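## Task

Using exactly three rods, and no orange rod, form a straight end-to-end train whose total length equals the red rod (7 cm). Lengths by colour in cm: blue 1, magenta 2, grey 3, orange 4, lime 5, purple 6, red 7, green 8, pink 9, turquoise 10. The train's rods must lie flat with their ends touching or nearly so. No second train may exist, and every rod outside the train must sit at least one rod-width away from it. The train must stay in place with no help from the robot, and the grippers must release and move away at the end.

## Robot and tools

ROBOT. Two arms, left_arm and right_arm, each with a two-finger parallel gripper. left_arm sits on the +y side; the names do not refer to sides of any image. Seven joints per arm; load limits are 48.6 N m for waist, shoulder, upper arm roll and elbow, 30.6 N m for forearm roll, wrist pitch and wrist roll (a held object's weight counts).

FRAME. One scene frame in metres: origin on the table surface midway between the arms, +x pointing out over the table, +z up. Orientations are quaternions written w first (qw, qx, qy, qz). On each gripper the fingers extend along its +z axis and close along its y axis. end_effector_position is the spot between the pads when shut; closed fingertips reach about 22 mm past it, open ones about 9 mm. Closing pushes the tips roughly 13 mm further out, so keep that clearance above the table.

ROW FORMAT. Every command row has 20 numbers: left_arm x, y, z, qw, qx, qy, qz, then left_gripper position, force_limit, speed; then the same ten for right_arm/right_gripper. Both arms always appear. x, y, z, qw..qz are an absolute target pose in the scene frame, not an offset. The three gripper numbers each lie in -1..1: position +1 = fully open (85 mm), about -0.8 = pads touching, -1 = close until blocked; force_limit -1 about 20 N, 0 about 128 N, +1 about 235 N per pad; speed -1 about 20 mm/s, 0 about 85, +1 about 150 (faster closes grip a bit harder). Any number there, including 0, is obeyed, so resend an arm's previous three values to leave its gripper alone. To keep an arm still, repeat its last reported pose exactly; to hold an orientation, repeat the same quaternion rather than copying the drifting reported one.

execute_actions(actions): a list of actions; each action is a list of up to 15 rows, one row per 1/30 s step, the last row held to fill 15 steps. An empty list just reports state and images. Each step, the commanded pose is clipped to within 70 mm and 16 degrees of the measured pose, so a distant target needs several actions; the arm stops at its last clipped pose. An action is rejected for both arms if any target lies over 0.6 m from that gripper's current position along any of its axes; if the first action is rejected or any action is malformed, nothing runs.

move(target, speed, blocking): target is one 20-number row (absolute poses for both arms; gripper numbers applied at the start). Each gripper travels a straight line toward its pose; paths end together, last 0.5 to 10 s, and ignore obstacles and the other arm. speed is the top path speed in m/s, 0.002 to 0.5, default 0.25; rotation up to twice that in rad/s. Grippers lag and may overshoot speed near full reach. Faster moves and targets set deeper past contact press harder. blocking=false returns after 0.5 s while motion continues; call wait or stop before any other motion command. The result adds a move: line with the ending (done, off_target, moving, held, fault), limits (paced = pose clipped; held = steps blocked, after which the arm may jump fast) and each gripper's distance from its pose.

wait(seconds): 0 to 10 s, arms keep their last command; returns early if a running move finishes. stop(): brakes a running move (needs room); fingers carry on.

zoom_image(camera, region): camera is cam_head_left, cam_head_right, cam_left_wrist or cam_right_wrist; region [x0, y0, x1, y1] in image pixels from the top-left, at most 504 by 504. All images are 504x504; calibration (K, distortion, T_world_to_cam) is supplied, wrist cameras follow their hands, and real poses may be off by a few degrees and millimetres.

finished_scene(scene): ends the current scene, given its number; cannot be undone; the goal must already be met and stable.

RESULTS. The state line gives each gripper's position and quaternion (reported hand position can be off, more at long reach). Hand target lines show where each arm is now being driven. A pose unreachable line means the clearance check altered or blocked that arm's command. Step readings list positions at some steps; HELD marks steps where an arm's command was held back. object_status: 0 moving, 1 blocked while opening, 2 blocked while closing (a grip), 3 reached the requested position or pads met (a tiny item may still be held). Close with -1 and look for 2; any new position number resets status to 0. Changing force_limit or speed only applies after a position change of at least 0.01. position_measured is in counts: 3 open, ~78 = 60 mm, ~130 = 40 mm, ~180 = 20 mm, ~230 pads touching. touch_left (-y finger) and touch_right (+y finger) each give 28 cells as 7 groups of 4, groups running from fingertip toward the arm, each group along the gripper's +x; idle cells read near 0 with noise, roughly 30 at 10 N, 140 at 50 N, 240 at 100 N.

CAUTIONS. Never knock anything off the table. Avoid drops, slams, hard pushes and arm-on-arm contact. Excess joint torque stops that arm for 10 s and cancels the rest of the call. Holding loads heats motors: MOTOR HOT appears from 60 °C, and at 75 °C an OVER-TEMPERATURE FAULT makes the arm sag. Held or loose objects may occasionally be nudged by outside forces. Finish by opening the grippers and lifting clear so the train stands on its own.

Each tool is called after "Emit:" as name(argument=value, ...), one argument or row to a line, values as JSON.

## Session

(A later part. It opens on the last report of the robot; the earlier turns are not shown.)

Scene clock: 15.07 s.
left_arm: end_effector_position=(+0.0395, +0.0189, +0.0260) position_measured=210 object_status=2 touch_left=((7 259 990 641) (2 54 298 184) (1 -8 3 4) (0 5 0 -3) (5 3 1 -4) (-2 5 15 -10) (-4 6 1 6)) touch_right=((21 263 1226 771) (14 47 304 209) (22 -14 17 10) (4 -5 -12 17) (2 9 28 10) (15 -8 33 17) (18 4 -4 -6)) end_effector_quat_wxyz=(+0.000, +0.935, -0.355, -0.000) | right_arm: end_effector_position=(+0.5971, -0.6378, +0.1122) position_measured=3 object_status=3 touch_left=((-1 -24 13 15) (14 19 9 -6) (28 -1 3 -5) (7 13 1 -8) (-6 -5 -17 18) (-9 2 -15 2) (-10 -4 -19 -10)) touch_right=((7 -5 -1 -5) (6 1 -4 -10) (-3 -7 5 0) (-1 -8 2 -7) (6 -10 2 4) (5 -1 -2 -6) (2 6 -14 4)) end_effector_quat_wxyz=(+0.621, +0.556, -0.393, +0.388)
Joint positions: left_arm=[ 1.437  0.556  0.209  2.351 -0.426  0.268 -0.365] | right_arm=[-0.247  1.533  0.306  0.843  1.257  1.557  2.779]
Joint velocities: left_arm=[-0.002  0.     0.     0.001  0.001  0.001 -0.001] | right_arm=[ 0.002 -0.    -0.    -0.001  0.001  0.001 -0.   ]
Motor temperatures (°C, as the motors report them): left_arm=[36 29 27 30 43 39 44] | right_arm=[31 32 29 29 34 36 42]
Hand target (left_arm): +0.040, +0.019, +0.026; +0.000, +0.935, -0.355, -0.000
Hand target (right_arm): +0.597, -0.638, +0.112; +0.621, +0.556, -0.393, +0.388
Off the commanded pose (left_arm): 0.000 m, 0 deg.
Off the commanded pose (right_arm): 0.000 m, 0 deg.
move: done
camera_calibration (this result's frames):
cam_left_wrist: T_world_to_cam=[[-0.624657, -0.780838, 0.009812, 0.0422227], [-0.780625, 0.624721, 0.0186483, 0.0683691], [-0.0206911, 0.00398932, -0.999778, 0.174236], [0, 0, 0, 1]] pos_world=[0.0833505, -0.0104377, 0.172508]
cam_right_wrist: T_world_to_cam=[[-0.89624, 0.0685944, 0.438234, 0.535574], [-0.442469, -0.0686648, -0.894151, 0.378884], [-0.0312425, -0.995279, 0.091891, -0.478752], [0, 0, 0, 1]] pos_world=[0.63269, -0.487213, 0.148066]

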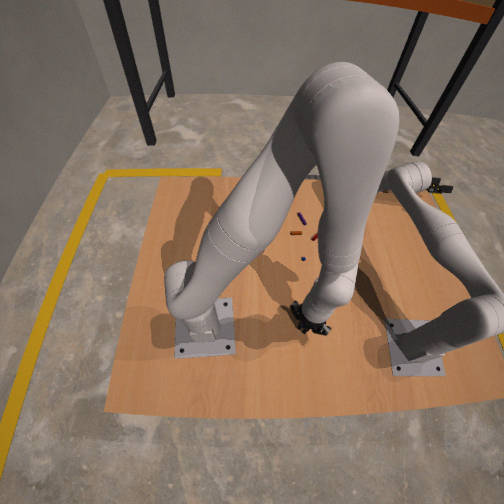

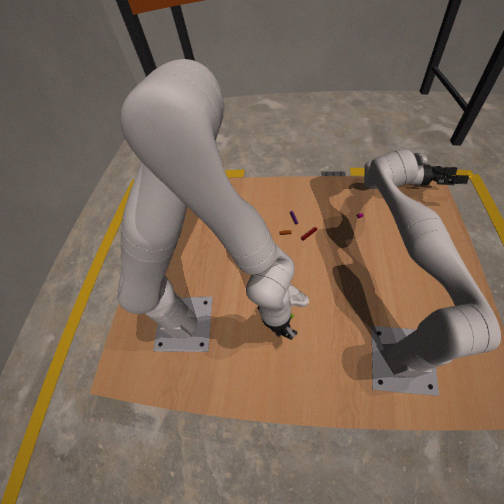

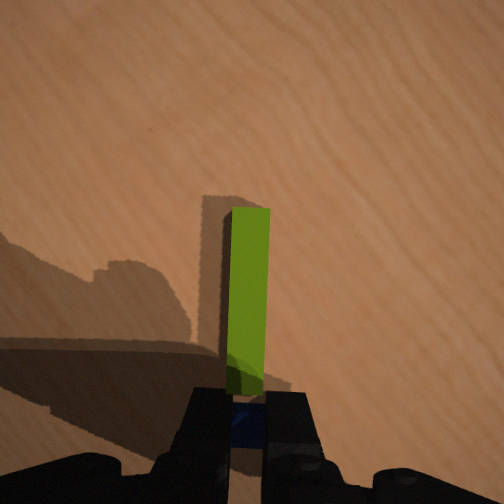

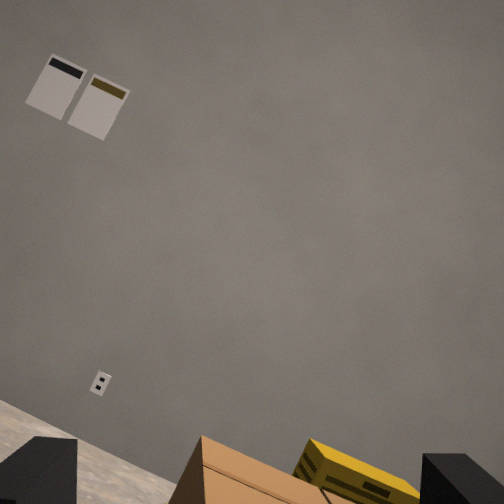

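Emit:
move(
  target=[0.0407,0.0179,0.025,0,0.9348,-0.3551,0,-1,-0.5,-0.5, 0.5971,-0.6378,0.1122,0.621,0.556,-0.393,0.388,1,0,0],
  speed=0.02,
)

Emit:
move(
  target=[0.0407,0.0179,0.025,0,0.9348,-0.3551,0,0.2,-0.5,-0.5, 0.5971,-0.6378,0.1122,0.621,0.556,-0.393,0.388,1,0,0],
)

Emit:
move(
  target=[0.0407,0.0179,0.08,0,0.9348,-0.3551,0,0.2,-0.5,-0.5, 0.5971,-0.6378,0.1122,0.621,0.556,-0.393,0.388,1,0,0],
)

Scene clock: 15.90 s.
left_arm: end_effector_position=(+0.0407, +0.0179, +0.0250) position_measured=210 object_status=2 touch_left=((9 253 992 633) (-1 70 282 181) (-6 -9 -3 6) (13 10 -8 5) (6 1 -4 -18) (-9 -2 4 -4) (-11 -8 5 7)) touch_right=((17 236 1231 802) (6 43 286 222) (-2 -2 4 13) (3 3 -8 8) (-21 -3 -3 2) (-25 1 15 -15) (3 -25 -4 -21)) end_effector_quat_wxyz=(+0.000, +0.935, -0.355, -0.000) | right_arm: end_effector_position=(+0.5971, -0.6378, +0.1122) position_measured=3 object_status=3 touch_left=((-10 -3 0 -11) (7 9 7 -8) (30 -3 0 -2) (7 1 2 2) (19 2 10 -1) (-5 -10 -13 2) (-3 -27 14 -3)) touch_right=((5 1 -2 2) (9 -2 2 -7) (-6 7 4 8) (-1 -9 3 4) (14 0 -4 9) (-2 -11 -7 -2) (2 6 3 2)) end_effector_quat_wxyz=(+0.621, +0.556, -0.393, +0.388)
Joint positions: left_arm=[ 1.434  0.559  0.208  2.348 -0.428  0.266 -0.367] | right_arm=[-0.247  1.533  0.306  0.843  1.257  1.557  2.779]
Joint velocities: left_arm=[-0.003  0.001 -0.    -0.001  0.    -0.    -0.   ] | right_arm=[-0.    -0.     0.     0.    -0.    -0.001 -0.   ]
Motor temperatures (°C, as the motors report them): left_arm=[36 29 27 30 43 39 44] | right_arm=[31 32 29 29 34 36 42]
Hand target (left_arm): +0.041, +0.018, +0.025; +0.000, +0.935, -0.355, -0.000
Hand target (right_arm): +0.597, -0.638, +0.112; +0.621, +0.556, -0.393, +0.388
Off the commanded pose (left_arm): 0.000 m, 0 deg.
Off the commanded pose (right_arm): 0.000 m, 0 deg.
move: done
camera_calibration (this result's frames):
cam_left_wrist: T_world_to_cam=[[-0.624515, -0.780952, 0.00977695, 0.042194], [-0.78074, 0.624578, 0.0186122, 0.069937], [-0.0206417, 0.00399036, -0.999779, 0.173269], [0, 0, 0, 1]] pos_world=[0.0845299, -0.0114211, 0.171516]
cam_right_wrist: T_world_to_cam=[[-0.89624, 0.0685943, 0.438234, 0.535574], [-0.442469, -0.0686647, -0.894151, 0.378884], [-0.0312425, -0.995279, 0.0918909, -0.478752], [0, 0, 0, 1]] pos_world=[0.63269, -0.487213, 0.148066]

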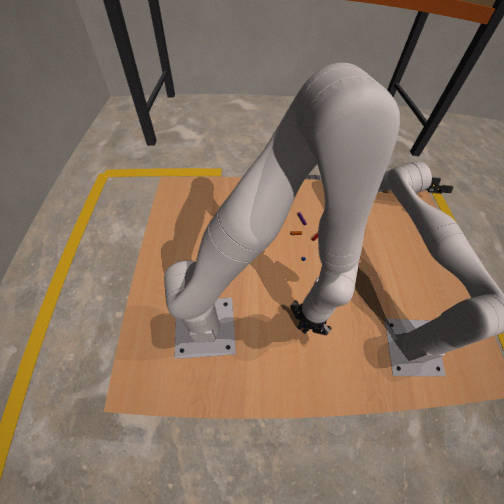

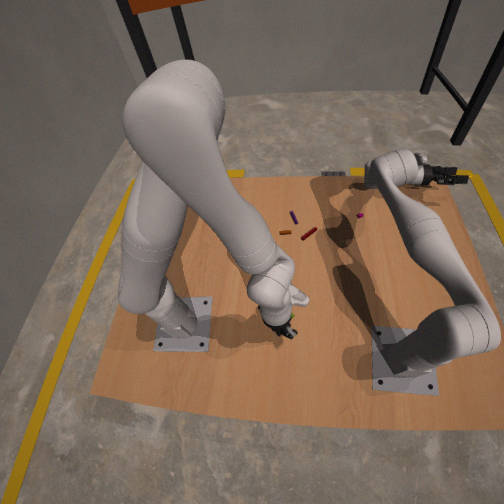

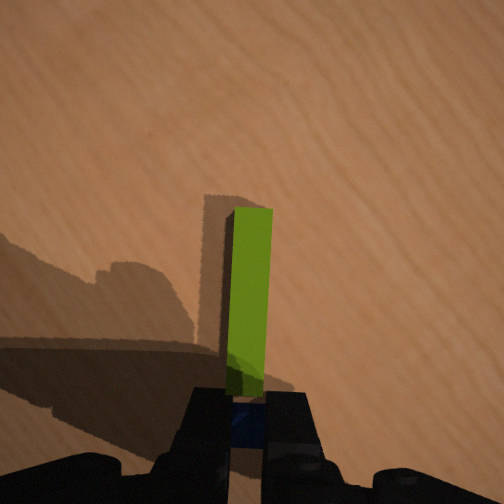

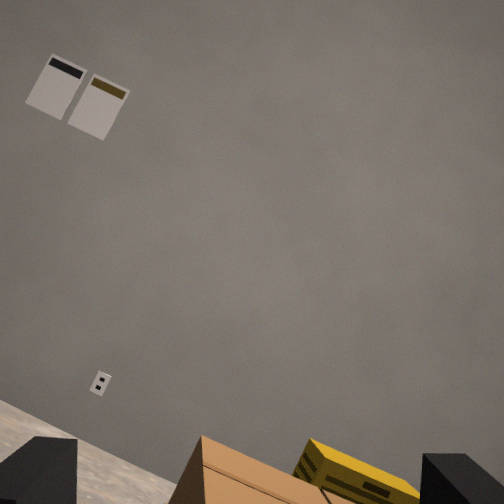

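Scene clock: 17.00 s.
left_arm: end_effector_position=(+0.0407, +0.0179, +0.0250) position_measured=104 object_status=0 touch_left=((1 -2 -3 -5) (4 1 14 -2) (-1 -11 -2 -1) (-5 9 0 -4) (-3 -3 2 -5) (-2 -3 9 -1) (-3 2 12 -3)) touch_right=((-24 -15 17 27) (-14 -11 10 17) (-18 -11 36 -14) (3 6 -1 50) (-1 1 7 -17) (2 5 -2 -8) (11 6 -25 12)) end_effector_quat_wxyz=(+0.000, +0.935, -0.355, +0.000) | right_arm: end_effector_position=(+0.5971, -0.6378, +0.1122) position_measured=3 object_status=3 touch_left=((-10 2 10 2) (-8 1 11 6) (-19 6 29 5) (18 14 -17 -10) (-25 -10 -20 9) (16 -8 -4 17) (24 12 -16 3)) touch_right=((9 6 -2 0) (4 0 0 5) (-2 -12 4 7) (8 -12 -2 -6) (8 -3 -1 17) (9 -4 -4 -8) (5 6 5 1)) end_effector_quat_wxyz=(+0.621, +0.556, -0.393, +0.388)
Joint positions: left_arm=[ 1.434  0.559  0.207  2.348 -0.428  0.266 -0.367] | right_arm=[-0.247  1.533  0.306  0.843  1.257  1.557  2.779]
Joint velocities: left_arm=[ 0.    -0.     0.    -0.001  0.    -0.001  0.001] | right_arm=[ 0.001 -0.    -0.001 -0.     0.     0.001  0.   ]
Motor temperatures (°C, as the motors report them): left_arm=[36 29 27 30 43 39 44] | right_arm=[31 32 29 29 34 36 42]
Hand target (left_arm): +0.041, +0.018, +0.025; +0.000, +0.935, -0.355, -0.000
Hand target (right_arm): +0.597, -0.638, +0.112; +0.621, +0.556, -0.393, +0.388
Off the commanded pose (left_arm): 0.000 m, 0 deg.
Off the commanded pose (right_arm): 0.000 m, 0 deg.
move: done
camera_calibration (this result's frames):
cam_left_wrist: T_world_to_cam=[[-0.624498, -0.780966, 0.0097366, 0.0422167], [-0.780754, 0.62456, 0.0186227, 0.0699466], [-0.0206248, 0.00402795, -0.999779, 0.173257], [0, 0, 0, 1]] pos_world=[0.0845487, -0.011414, 0.171505]
cam_right_wrist: T_world_to_cam=[[-0.89624, 0.0685941, 0.438234, 0.535574], [-0.442469, -0.0686647, -0.894151, 0.378884], [-0.0312423, -0.995279, 0.0918908, -0.478752], [0, 0, 0, 1]] pos_world=[0.63269, -0.487213, 0.148066]

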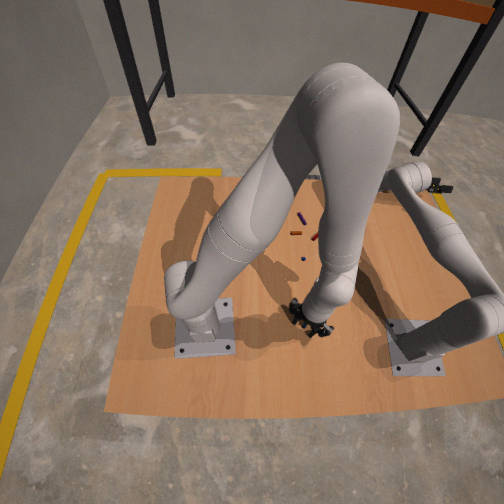

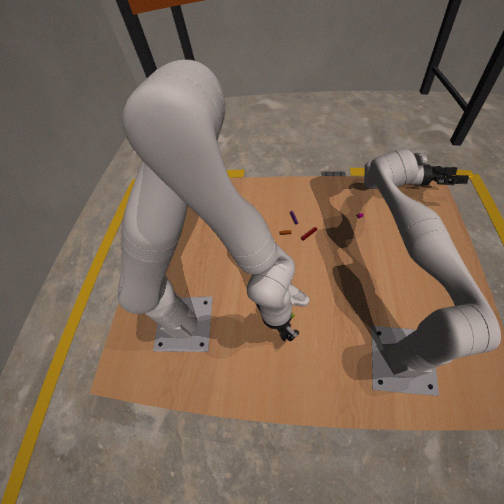

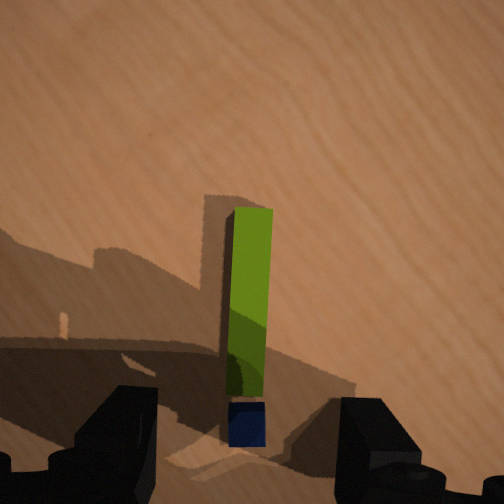

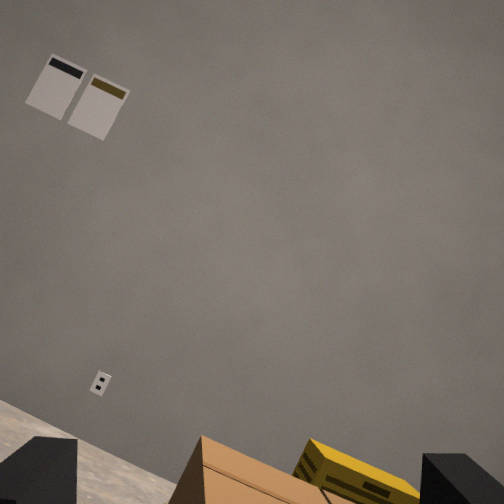

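Scene clock: 17.87 s.
left_arm: end_effector_position=(+0.0405, +0.0178, +0.0798) position_measured=104 object_status=3 touch_left=((-2 -1 3 3) (9 -1 8 10) (0 -5 -12 8) (12 0 -6 3) (7 -1 -1 -2) (-3 8 6 -4) (-1 3 -5 9)) touch_right=((-6 -32 -7 7) (13 -3 11 -16) (-19 -20 -16 15) (15 -1 17 12) (10 2 -2 -32) (8 18 -20 8) (4 11 20 19)) end_effector_quat_wxyz=(-0.000, +0.935, -0.355, -0.000) | right_arm: end_effector_position=(+0.5971, -0.6378, +0.1122) position_measured=3 object_status=3 touch_left=((18 4 16 -5) (-5 10 2 9) (1 16 -10 -11) (-9 9 0 18) (6 9 -18 7) (7 7 -8 6) (16 -23 -1 -31)) touch_right=((5 9 -8 4) (-1 6 2 -2) (2 -15 5 8) (-9 4 6 0) (8 -12 5 17) (4 -12 -12 -8) (6 0 -1 2)) end_effector_quat_wxyz=(+0.621, +0.556, -0.393, +0.388)
Joint positions: left_arm=[ 1.308  0.403  0.363  2.306 -0.308  0.477 -0.474] | right_arm=[-0.247  1.533  0.306  0.843  1.257  1.557  2.779]
Joint velocities: left_arm=[-0.001 -0.004 -0.001  0.     0.002  0.    -0.003] | right_arm=[-0.    -0.    -0.     0.001 -0.    -0.001  0.   ]
Motor temperatures (°C, as the motors report them): left_arm=[36 29 27 30 43 39 44] | right_arm=[31 32 29 29 34 36 42]
Hand target (left_arm): +0.041, +0.018, +0.080; +0.000, +0.935, -0.355, -0.000
Hand target (right_arm): +0.597, -0.638, +0.112; +0.621, +0.556, -0.393, +0.388
Off the commanded pose (left_arm): 0.000 m, 0 deg.
Off the commanded pose (right_arm): 0.000 m, 0 deg.
move: done
camera_calibration (this result's frames):
cam_left_wrist: T_world_to_cam=[[-0.624976, -0.780586, 0.00956704, 0.0415584], [-0.780367, 0.625033, 0.019013, 0.0687805], [-0.020821, 0.00441688, -0.999773, 0.227998], [0, 0, 0, 1]] pos_world=[0.0843942, -0.0115572, 0.226241]
cam_right_wrist: T_world_to_cam=[[-0.89624, 0.0685942, 0.438234, 0.535574], [-0.442468, -0.0686649, -0.894152, 0.378884], [-0.0312423, -0.995279, 0.091891, -0.478752], [0, 0, 0, 1]] pos_world=[0.63269, -0.487213, 0.148066]

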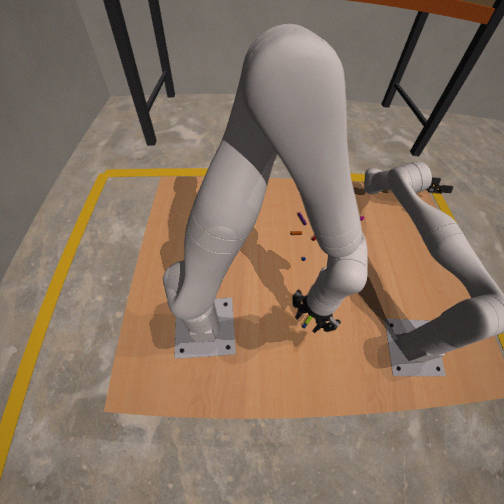

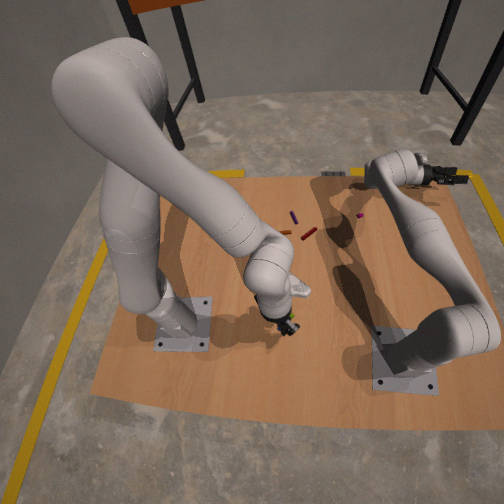

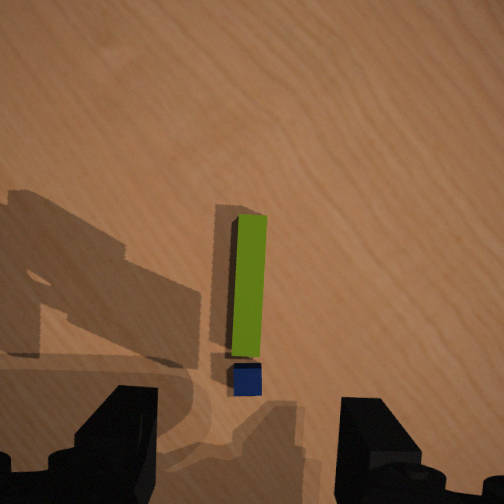

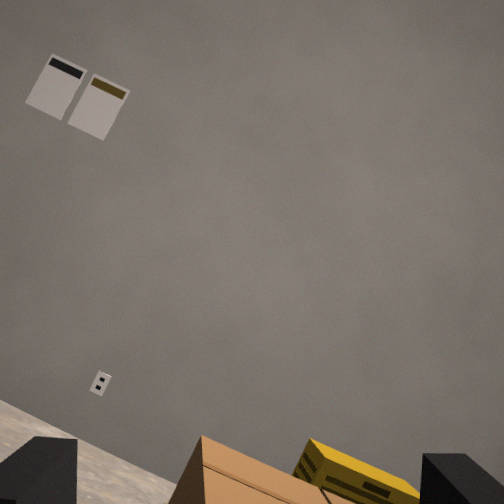

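Emit:
move(
  target=[0.275,-0.01,0.08,0,1,0,0,0.2,0,0, 0.5971,-0.6378,0.1122,0.621,0.556,-0.393,0.388,1,0,0],
)

Scene clock: 19.87 s.
left_arm: end_effector_position=(+0.2731, -0.0117, +0.0798) position_measured=104 object_status=3 touch_left=((-1 7 -5 -2) (2 2 15 7) (0 -13 0 8) (0 -8 -1 3) (-5 -4 -4 -7) (-6 10 11 -10) (3 1 4 5)) touch_right=((15 4 -4 14) (-4 14 -14 2) (-9 3 -4 11) (-3 -13 38 18) (-1 10 10 -1) (9 24 13 3) (-9 1 -14 -19)) end_effector_quat_wxyz=(+0.001, +1.000, -0.000, -0.002) | right_arm: end_effector_position=(+0.5971, -0.6378, +0.1122) position_measured=3 object_status=3 touch_left=((-6 1 -22 3) (-24 -12 -8 8) (26 -13 -25 7) (21 19 8 6) (-3 18 -21 -14) (12 -20 1 24) (14 -13 -15 -14)) touch_right=((0 9 -13 0) (0 -3 4 5) (-7 -14 7 4) (-2 -10 4 -3) (1 -9 6 17) (3 -6 -5 -7) (7 5 -11 -3)) end_effector_quat_wxyz=(+0.621, +0.556, -0.393, +0.388)
Joint positions: left_arm=[ 0.856  0.539  0.184  1.979 -0.151  0.638 -0.53 ] | right_arm=[-0.247  1.533  0.306  0.843  1.257  1.557  2.779]
Joint velocities: left_arm=[-0.003  0.004 -0.002 -0.002  0.002  0.    -0.002] | right_arm=[ 0.001  0.     0.001 -0.001 -0.     0.001  0.   ]
Motor temperatures (°C, as the motors report them): left_arm=[36 29 27 30 43 39 44] | right_arm=[31 32 29 29 34 36 42]
Hand target (left_arm): +0.273, -0.012, +0.080; +0.001, +1.000, +0.000, -0.002
Hand target (right_arm): +0.597, -0.638, +0.112; +0.621, +0.556, -0.393, +0.388
Off the commanded pose (left_arm): 0.003 m, 0 deg.
Off the commanded pose (right_arm): 0.000 m, 0 deg.
move: done
camera_calibration (this result's frames):
cam_left_wrist: T_world_to_cam=[[0.0514533, -0.998614, 0.0110608, -0.023522], [-0.998425, -0.0511891, 0.0229729, 0.320055], [-0.0223749, -0.0122254, -0.999675, 0.233286], [0, 0, 0, 1]] pos_world=[0.325981, -0.00425413, 0.226117]
cam_right_wrist: T_world_to_cam=[[-0.89624, 0.0685944, 0.438234, 0.535574], [-0.442468, -0.0686647, -0.894151, 0.378884], [-0.0312425, -0.995279, 0.0918909, -0.478752], [0, 0, 0, 1]] pos_world=[0.63269, -0.487213, 0.148066]

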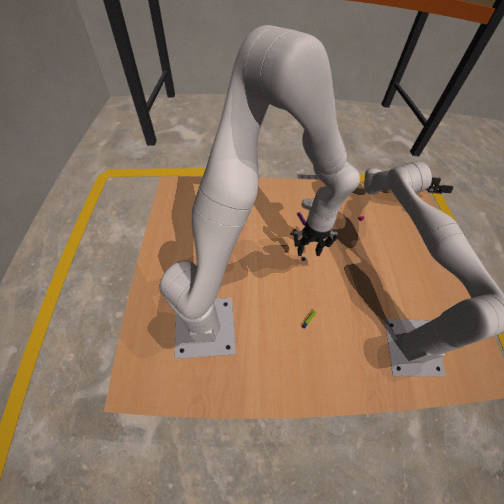

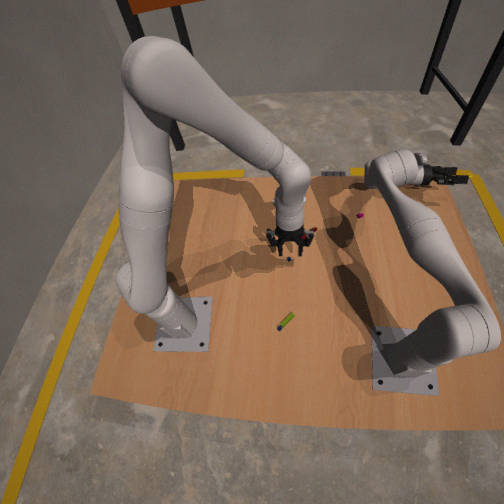

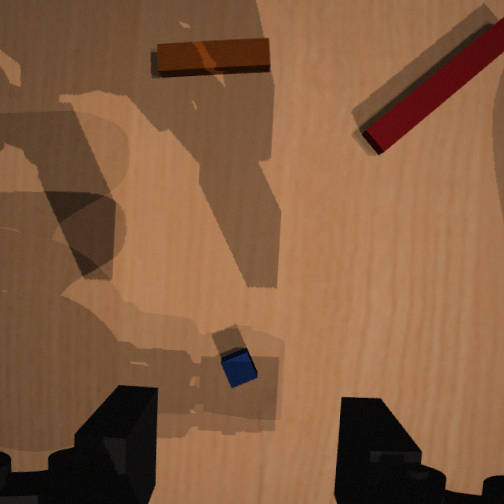

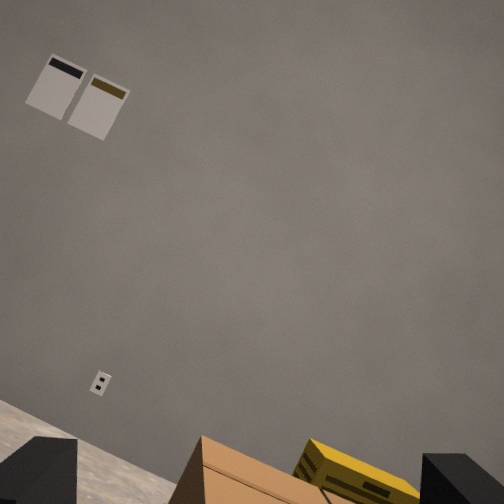

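Emit:
move(
  target=[0.279,-0.0087,0.024,0,0.9914,0.1305,0,0.2,0,0, 0.5971,-0.6378,0.1122,0.621,0.556,-0.393,0.388,1,0,0],
  speed=0.08,
)

Emit:
move(
  target=[0.279,-0.0087,0.024,0,0.9914,0.1305,0,-1,-0.5,-0.5, 0.5971,-0.6378,0.1122,0.621,0.556,-0.393,0.388,1,0,0],
)

Scene clock: 22.00 s.
left_arm: end_effector_position=(+0.2789, -0.0087, +0.0242) position_measured=104 object_status=3 touch_left=((12 -5 0 -3) (10 -9 11 6) (-4 -8 -5 7) (6 -4 -10 -9) (7 -3 -7 -9) (9 3 -1 4) (12 -4 -7 1)) touch_right=((-2 -5 -3 -6) (-36 5 0 -4) (6 5 17 6) (-15 6 31 11) (-24 8 3 -19) (11 -30 13 2) (0 5 14 40)) end_effector_quat_wxyz=(+0.000, +0.991, +0.131, -0.000) | right_arm: end_effector_position=(+0.5971, -0.6378, +0.1122) position_measured=3 object_status=3 touch_left=((19 12 19 21) (4 -22 8 11) (11 -6 0 -36) (-12 22 9 17) (-3 16 -12 -14) (-8 -15 -1 -6) (6 -8 8 -14)) touch_right=((4 0 1 6) (5 -3 -5 -2) (-3 -5 6 3) (-5 4 3 4) (-6 3 5 7) (4 -9 1 -7) (8 13 -2 -1)) end_effector_quat_wxyz=(+0.621, +0.556, -0.393, +0.388)
Joint positions: left_arm=[ 0.92   0.658  0.079  2.012 -0.104  0.475 -0.329] | right_arm=[-0.247  1.533  0.306  0.843  1.257  1.557  2.779]
Joint velocities: left_arm=[ 0.002  0.003  0.001  0.001 -0.001  0.     0.002] | right_arm=[-0.001  0.001  0.001 -0.001  0.001  0.     0.   ]
Motor temperatures (°C, as the motors report them): left_arm=[36 29 27 30 43 39 44] | right_arm=[31 32 29 29 34 36 42]
Hand target (left_arm): +0.279, -0.009, +0.024; +0.000, +0.991, +0.131, -0.000
Hand target (right_arm): +0.597, -0.638, +0.112; +0.621, +0.556, -0.393, +0.388
Off the commanded pose (left_arm): 0.000 m, 0 deg.
Off the commanded pose (right_arm): 0.000 m, 0 deg.
move: done
camera_calibration (this result's frames):
cam_left_wrist: T_world_to_cam=[[0.308579, -0.951145, 0.0100883, -0.0914921], [-0.951082, -0.308358, 0.0189344, 0.311964], [-0.0148985, -0.0154376, -0.99977, 0.175722], [0, 0, 0, 1]] pos_world=[0.327554, 0.0118869, 0.170698]
cam_right_wrist: T_world_to_cam=[[-0.89624, 0.0685943, 0.438234, 0.535574], [-0.442469, -0.068665, -0.894151, 0.378884], [-0.0312424, -0.995279, 0.0918911, -0.478752], [0, 0, 0, 1]] pos_world=[0.63269, -0.487213, 0.148066]

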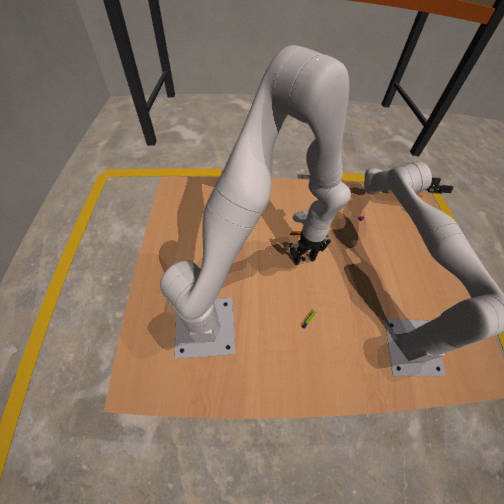

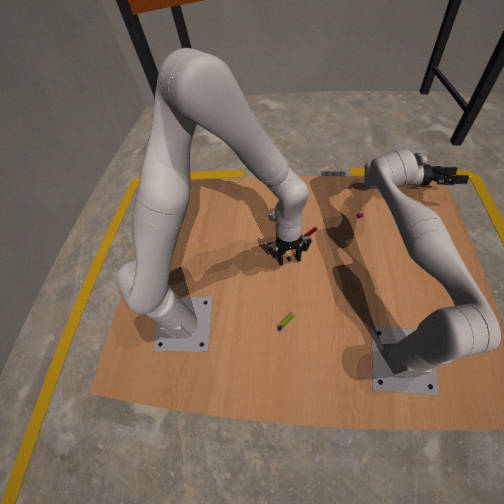

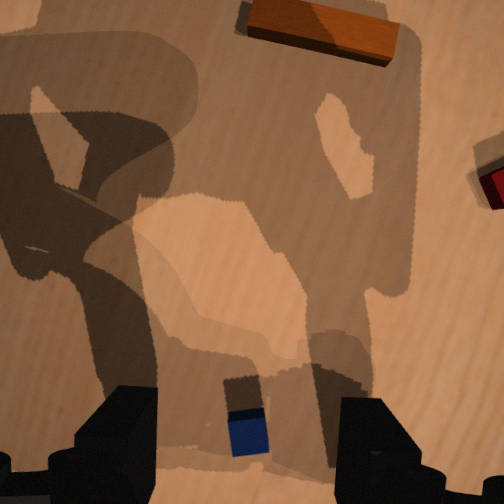

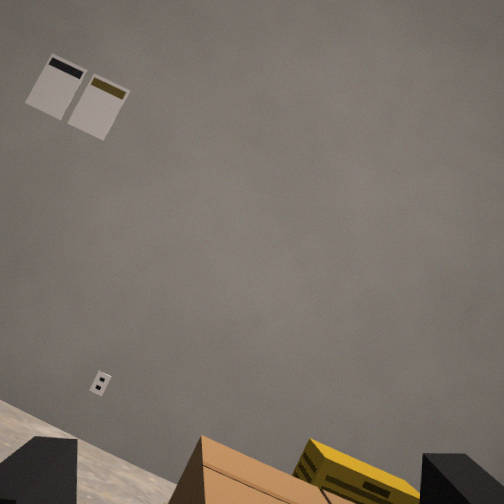

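Scene clock: 23.03 s.
left_arm: end_effector_position=(+0.2790, -0.0087, +0.0241) position_measured=210 object_status=0 touch_left=((121 736 996 313) (16 216 292 79) (-3 -6 -9 18) (12 -2 -2 0) (8 -14 2 -7) (-5 3 -2 -11) (-7 4 2 2)) touch_right=((120 720 1207 417) (41 165 277 69) (-4 -11 24 1) (7 -12 8 10) (14 -11 2 -7) (15 22 -5 3) (-10 -5 -3 -6)) end_effector_quat_wxyz=(+0.000, +0.991, +0.131, +0.000) | right_arm: end_effector_position=(+0.5971, -0.6378, +0.1122) position_measured=3 object_status=3 touch_left=((-21 -31 -3 22) (4 -3 4 3) (22 -1 3 31) (-15 30 17 -2) (1 9 -11 -18) (10 -24 26 6) (-8 -21 -5 12)) touch_right=((10 2 8 1) (0 1 -9 -3) (-4 -12 9 6) (1 -9 6 3) (11 -9 7 12) (2 -5 -6 3) (2 -3 -13 5)) end_effector_quat_wxyz=(+0.621, +0.556, -0.393, +0.388)
Joint positions: left_arm=[ 0.92   0.659  0.078  2.012 -0.105  0.475 -0.329] | right_arm=[-0.247  1.533  0.306  0.843  1.257  1.557  2.779]
Joint velocities: left_arm=[-0.001 -0.     0.     0.     0.    -0.     0.   ] | right_arm=[-0.    -0.001  0.001 -0.001 -0.001  0.001 -0.   ]
Motor temperatures (°C, as the motors report them): left_arm=[36 29 27 30 43 39 44] | right_arm=[31 32 29 29 34 36 42]
Hand target (left_arm): +0.279, -0.009, +0.024; -0.000, +0.991, +0.131, +0.000
Hand target (right_arm): +0.597, -0.638, +0.112; +0.621, +0.556, -0.393, +0.388
Off the commanded pose (left_arm): 0.000 m, 0 deg.
Off the commanded pose (right_arm): 0.000 m, 0 deg.
move: done
camera_calibration (this result's frames):
cam_left_wrist: T_world_to_cam=[[0.308169, -0.95128, 0.00989258, -0.0914629], [-0.95122, -0.307957, 0.0185373, 0.312092], [-0.0145876, -0.0151226, -0.999779, 0.175553], [0, 0, 0, 1]] pos_world=[0.327615, 0.0117588, 0.170633]
cam_right_wrist: T_world_to_cam=[[-0.89624, 0.0685944, 0.438234, 0.535575], [-0.442468, -0.0686646, -0.894152, 0.378884], [-0.0312426, -0.995279, 0.0918907, -0.478752], [0, 0, 0, 1]] pos_world=[0.63269, -0.487214, 0.148066]

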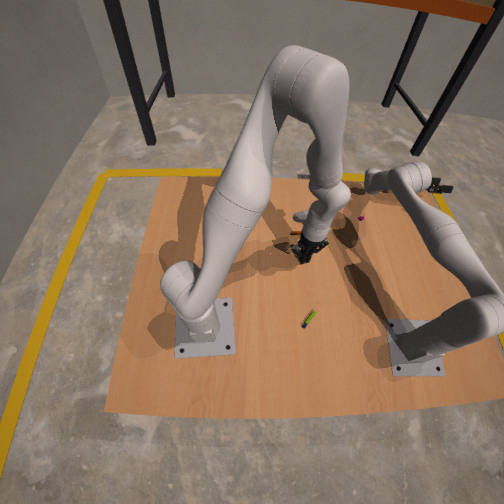

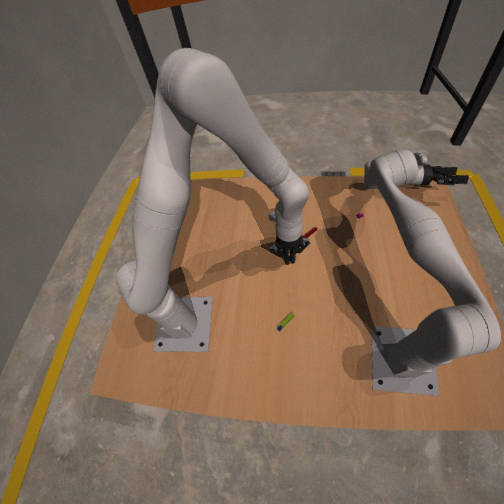

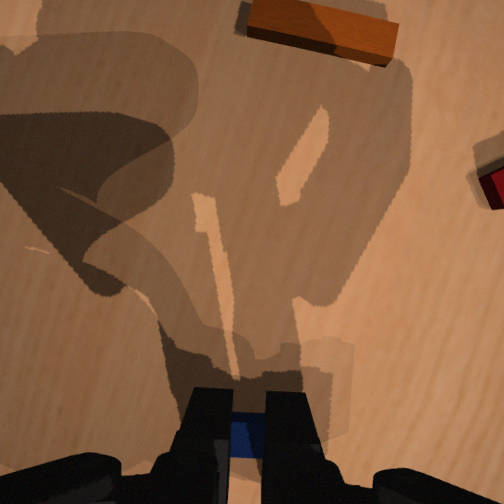

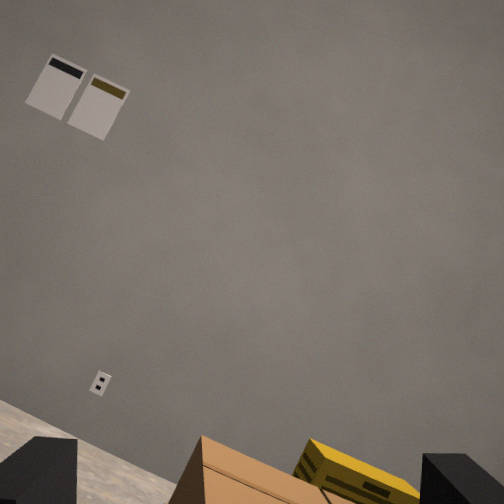

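Emit:
move(
  target=[0.279,-0.0087,0.07,0,0.9914,0.1305,0,-1,-0.5,-0.5, 0.5971,-0.6378,0.1122,0.621,0.556,-0.393,0.388,1,0,0],
  speed=0.15,
)

Emit:
move(
  target=[0.095,-0.0303,0.05,0,0.3551,0.9348,0,-1,-0.5,-0.5, 0.5971,-0.6378,0.1122,0.621,0.556,-0.393,0.388,1,0,0],
  speed=0.2,
)

Scene clock: 24.03 s.
left_arm: end_effector_position=(+0.2790, -0.0087, +0.0696) position_measured=210 object_status=2 touch_left=((121 744 987 310) (17 215 286 77) (4 -3 -11 3) (13 -4 -3 -4) (-3 -11 1 -6) (-1 4 10 -11) (10 -1 9 -4)) touch_right=((132 732 1219 412) (16 147 306 46) (-10 28 5 -18) (9 8 7 13) (0 18 -2 8) (-18 15 14 -10) (1 -17 1 -19)) end_effector_quat_wxyz=(-0.000, +0.991, +0.130, -0.000) | right_arm: end_effector_position=(+0.5971, -0.6378, +0.1122) position_measured=3 object_status=3 touch_left=((20 -9 7 -14) (-28 -10 21 5) (9 -8 -12 -6) (26 13 -9 -17) (29 -3 -1 -14) (18 -1 5 11) (7 -20 -7 -10)) touch_right=((9 -5 -3 -6) (-3 5 5 -4) (-11 -5 12 10) (1 5 2 1) (6 3 -7 2) (5 -9 -4 5) (4 7 -7 0)) end_effector_quat_wxyz=(+0.621, +0.556, -0.393, +0.388)
Joint positions: left_arm=[ 0.906  0.557  0.098  1.982 -0.091  0.607 -0.341] | right_arm=[-0.247  1.533  0.306  0.843  1.257  1.557  2.779]
Joint velocities: left_arm=[-0.002 -0.007 -0.001 -0.     0.     0.    -0.001] | right_arm=[ 0.001  0.    -0.001 -0.     0.001  0.001 -0.   ]
Motor temperatures (°C, as the motors report them): left_arm=[36 29 27 30 43 39 44] | right_arm=[31 32 29 29 34 36 42]
Hand target (left_arm): +0.279, -0.009, +0.070; -0.000, +0.991, +0.130, +0.000
Hand target (right_arm): +0.597, -0.638, +0.112; +0.621, +0.556, -0.393, +0.388
Off the commanded pose (left_arm): 0.000 m, 0 deg.
Off the commanded pose (right_arm): 0.000 m, 0 deg.
move: done
camera_calibration (this result's frames):
cam_left_wrist: T_world_to_cam=[[0.307991, -0.951346, 0.00903185, -0.0917573], [-0.95127, -0.307789, 0.0187564, 0.311208], [-0.0150639, -0.0143685, -0.999783, 0.221185], [0, 0, 0, 1]] pos_world=[0.327635, 0.0116713, 0.216128]
cam_right_wrist: T_world_to_cam=[[-0.89624, 0.0685942, 0.438234, 0.535574], [-0.442468, -0.0686648, -0.894151, 0.378884], [-0.0312424, -0.995279, 0.0918909, -0.478752], [0, 0, 0, 1]] pos_world=[0.63269, -0.487213, 0.148066]

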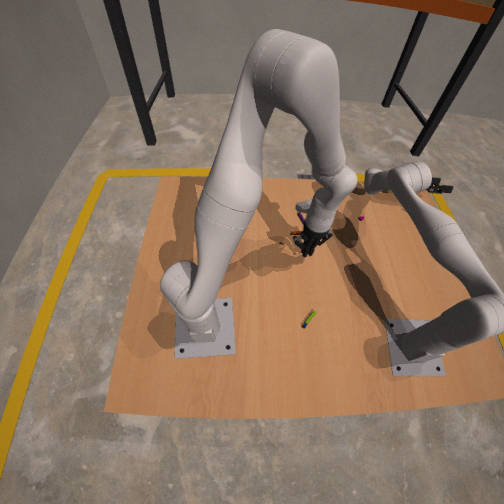

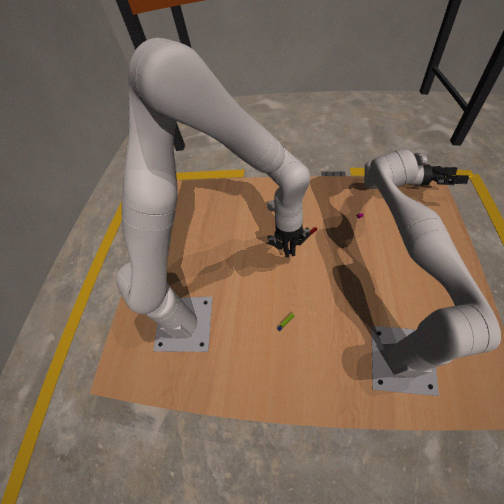

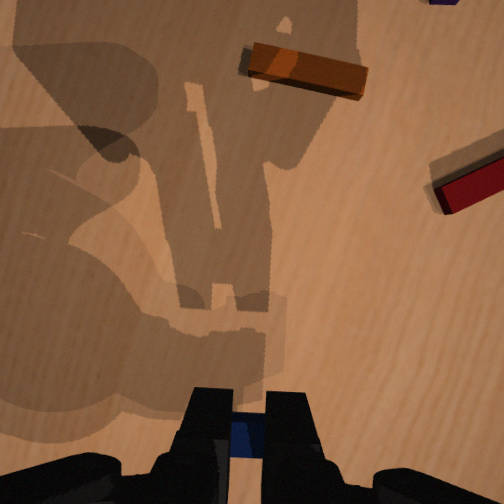

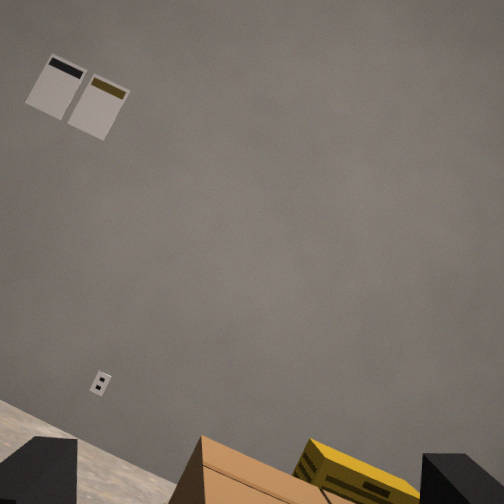

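Scene clock: 29.73 s.
left_arm: end_effector_position=(+0.0959, -0.0290, +0.0501) position_measured=210 object_status=2 touch_left=((115 749 990 307) (21 216 284 79) (-3 -5 0 5) (12 2 2 -7) (4 -17 5 -6) (-7 8 14 -6) (-7 6 4 5)) touch_right=((112 726 1217 423) (22 121 276 103) (-21 3 0 22) (-10 11 35 -21) (-6 5 -38 3) (-27 -19 -19 5) (-5 -15 -1 -37)) end_effector_quat_wxyz=(+0.001, +0.354, +0.935, +0.001) | right_arm: end_effector_position=(+0.5971, -0.6378, +0.1122) position_measured=3 object_status=3 touch_left=((-4 -19 23 -7) (25 3 9 13) (14 -9 4 -22) (-10 1 25 28) (2 -13 1 -31) (8 -16 12 15) (-27 -17 1 -2)) touch_right=((14 -3 5 2) (1 3 -4 -8) (-8 7 6 0) (-3 -2 5 3) (2 12 1 14) (6 -10 4 -4) (-4 3 0 -4)) end_effector_quat_wxyz=(+0.621, +0.556, -0.393, +0.388)
Joint positions: left_arm=[ 1.82   0.576 -0.508  2.152  0.537  0.539  1.661] | right_arm=[-0.247  1.533  0.306  0.843  1.257  1.557  2.779]
Joint velocities: left_arm=[ 0.006  0.001  0.004 -0.    -0.003 -0.     0.003] | right_arm=[ 0.001 -0.     0.    -0.    -0.001  0.     0.   ]
Motor temperatures (°C, as the motors report them): left_arm=[36 29 27 30 43 39 44] | right_arm=[31 33 29 29 34 36 42]
Hand target (left_arm): +0.096, -0.029, +0.050; +0.001, +0.355, +0.935, +0.001
Hand target (right_arm): +0.597, -0.638, +0.112; +0.621, +0.556, -0.393, +0.388
Off the commanded pose (left_arm): 0.002 m, 0 deg.
Off the commanded pose (right_arm): 0.000 m, 0 deg.
move: done
camera_calibration (this result's frames):
cam_left_wrist: T_world_to_cam=[[0.623251, 0.781935, 0.0116532, -0.0346273], [0.781703, -0.623353, 0.0192767, -0.0441852], [0.0223372, -0.00290491, -0.999746, 0.195394], [0, 0, 0, 1]] pos_world=[0.0517567, 0.00010092, 0.1966]
cam_right_wrist: T_world_to_cam=[[-0.89624, 0.0685942, 0.438234, 0.535574], [-0.442468, -0.0686648, -0.894151, 0.378884], [-0.0312424, -0.995279, 0.0918909, -0.478752], [0, 0, 0, 1]] pos_world=[0.63269, -0.487213, 0.148066]

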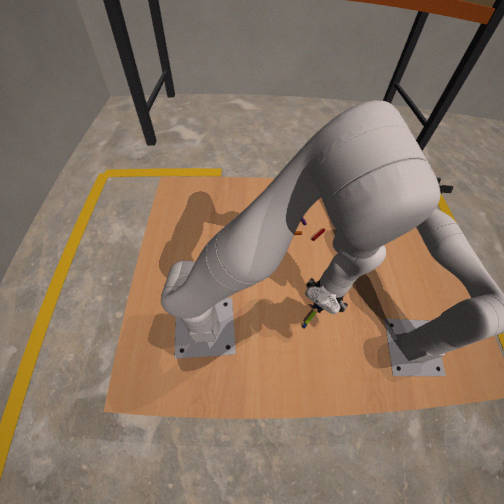

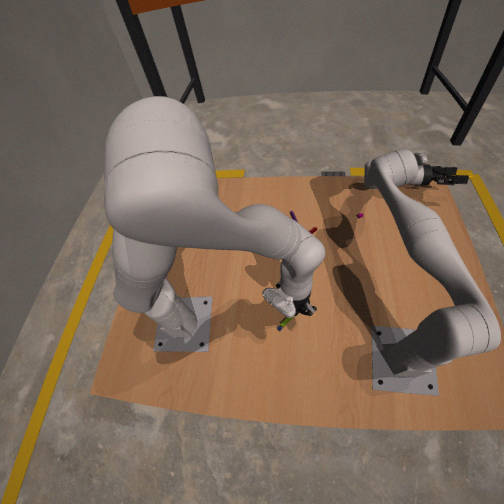

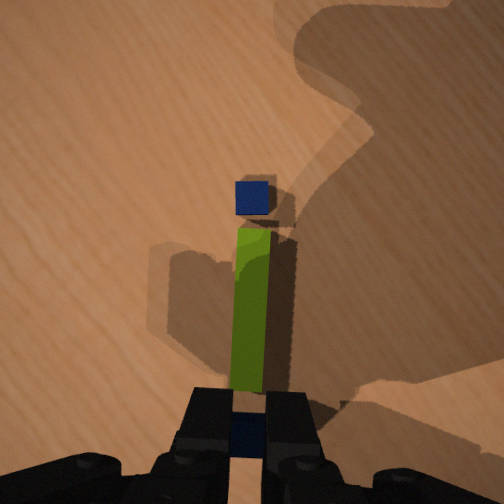

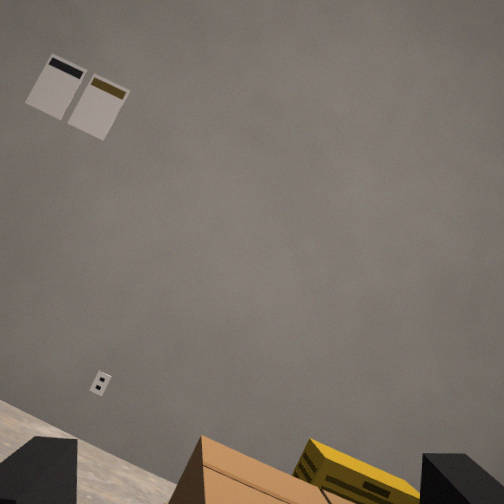

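Emit:
move(
  target=[0.0959,-0.0290,0.026,0,0.3551,0.9348,0,-1,-0.5,-0.5, 0.5971,-0.6378,0.1122,0.621,0.556,-0.393,0.388,1,0,0],
  speed=0.05,
)

Scene clock: 30.63 s.
left_arm: end_effector_position=(+0.0952, -0.0337, +0.0301) position_measured=210 object_status=2 touch_left=((112 718 962 316) (18 206 278 66) (-5 -9 -4 13) (-8 -8 3 -5) (1 0 1 1) (-8 -1 4 7) (-8 11 8 -3)) touch_right=((122 700 1179 400) (30 147 298 95) (1 -15 -5 -13) (7 29 33 -7) (8 -3 -6 -26) (-19 -5 24 18) (18 4 6 -2)) end_effector_quat_wxyz=(+0.002, +0.356, +0.935, -0.007) | right_arm: end_effector_position=(+0.5971, -0.6378, +0.1122) position_measured=3 object_status=3 touch_left=((4 -20 10 47) (5 9 -4 10) (16 -12 -23 -26) (-5 6 0 3) (-11 6 -11 -10) (1 -3 -9 -1) (-10 -23 17 12)) touch_right=((10 -1 0 -2) (8 7 3 -8) (4 -1 1 2) (5 2 8 5) (-5 -5 -5 12) (4 -10 -9 4) (4 9 -7 -1)) end_effector_quat_wxyz=(+0.621, +0.556, -0.393, +0.388)
Joint positions: left_arm=[ 1.77   0.618 -0.444  2.166  0.602  0.464  1.601] | right_arm=[-0.247  1.533  0.306  0.843  1.257  1.557  2.779]
Joint velocities: left_arm=[-0.003  0.001 -0.003 -0.002  0.004 -0.002 -0.002] | right_arm=[-0.     0.    -0.    -0.    -0.    -0.001 -0.   ]
Motor temperatures (°C, as the motors report them): left_arm=[36 29 27 30 43 39 44] | right_arm=[31 33 29 29 34 36 42]
Hand target (left_arm): +0.096, -0.029, +0.026; -0.000, +0.355, +0.935, -0.000
Hand target (right_arm): +0.597, -0.638, +0.112; +0.621, +0.556, -0.393, +0.388
Off the commanded pose (left_arm): 0.006 m, 1 deg.
Off the commanded pose (right_arm): 0.000 m, 0 deg.
move: off_target (left_arm)
camera_calibration (this result's frames):
cam_left_wrist: T_world_to_cam=[[0.625594, 0.780147, -0.00164237, -0.0301744], [0.779908, -0.625348, 0.026136, -0.0463013], [0.0193629, -0.0176314, -0.999657, 0.175119], [0, 0, 0, 1]] pos_world=[0.0515969, -0.00232639, 0.176219]
cam_right_wrist: T_world_to_cam=[[-0.89624, 0.0685942, 0.438235, 0.535574], [-0.442469, -0.0686648, -0.894151, 0.378884], [-0.0312423, -0.995279, 0.0918909, -0.478752], [0, 0, 0, 1]] pos_world=[0.63269, -0.487213, 0.148066]

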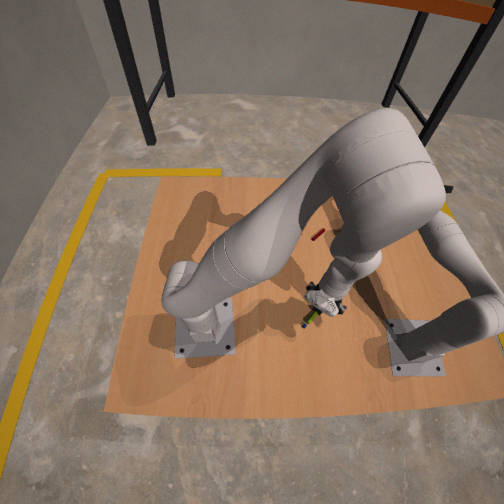

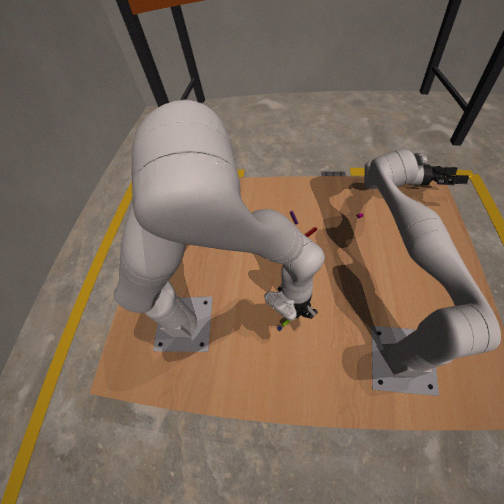

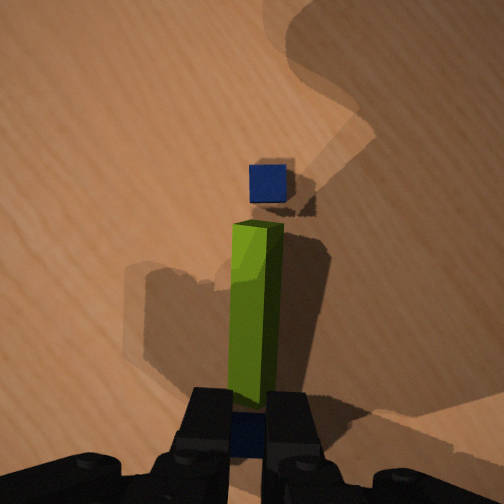

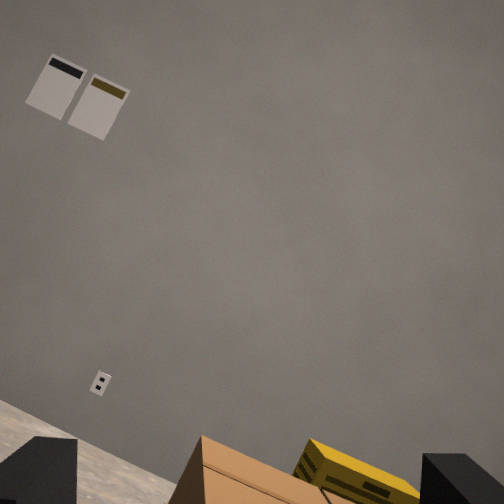

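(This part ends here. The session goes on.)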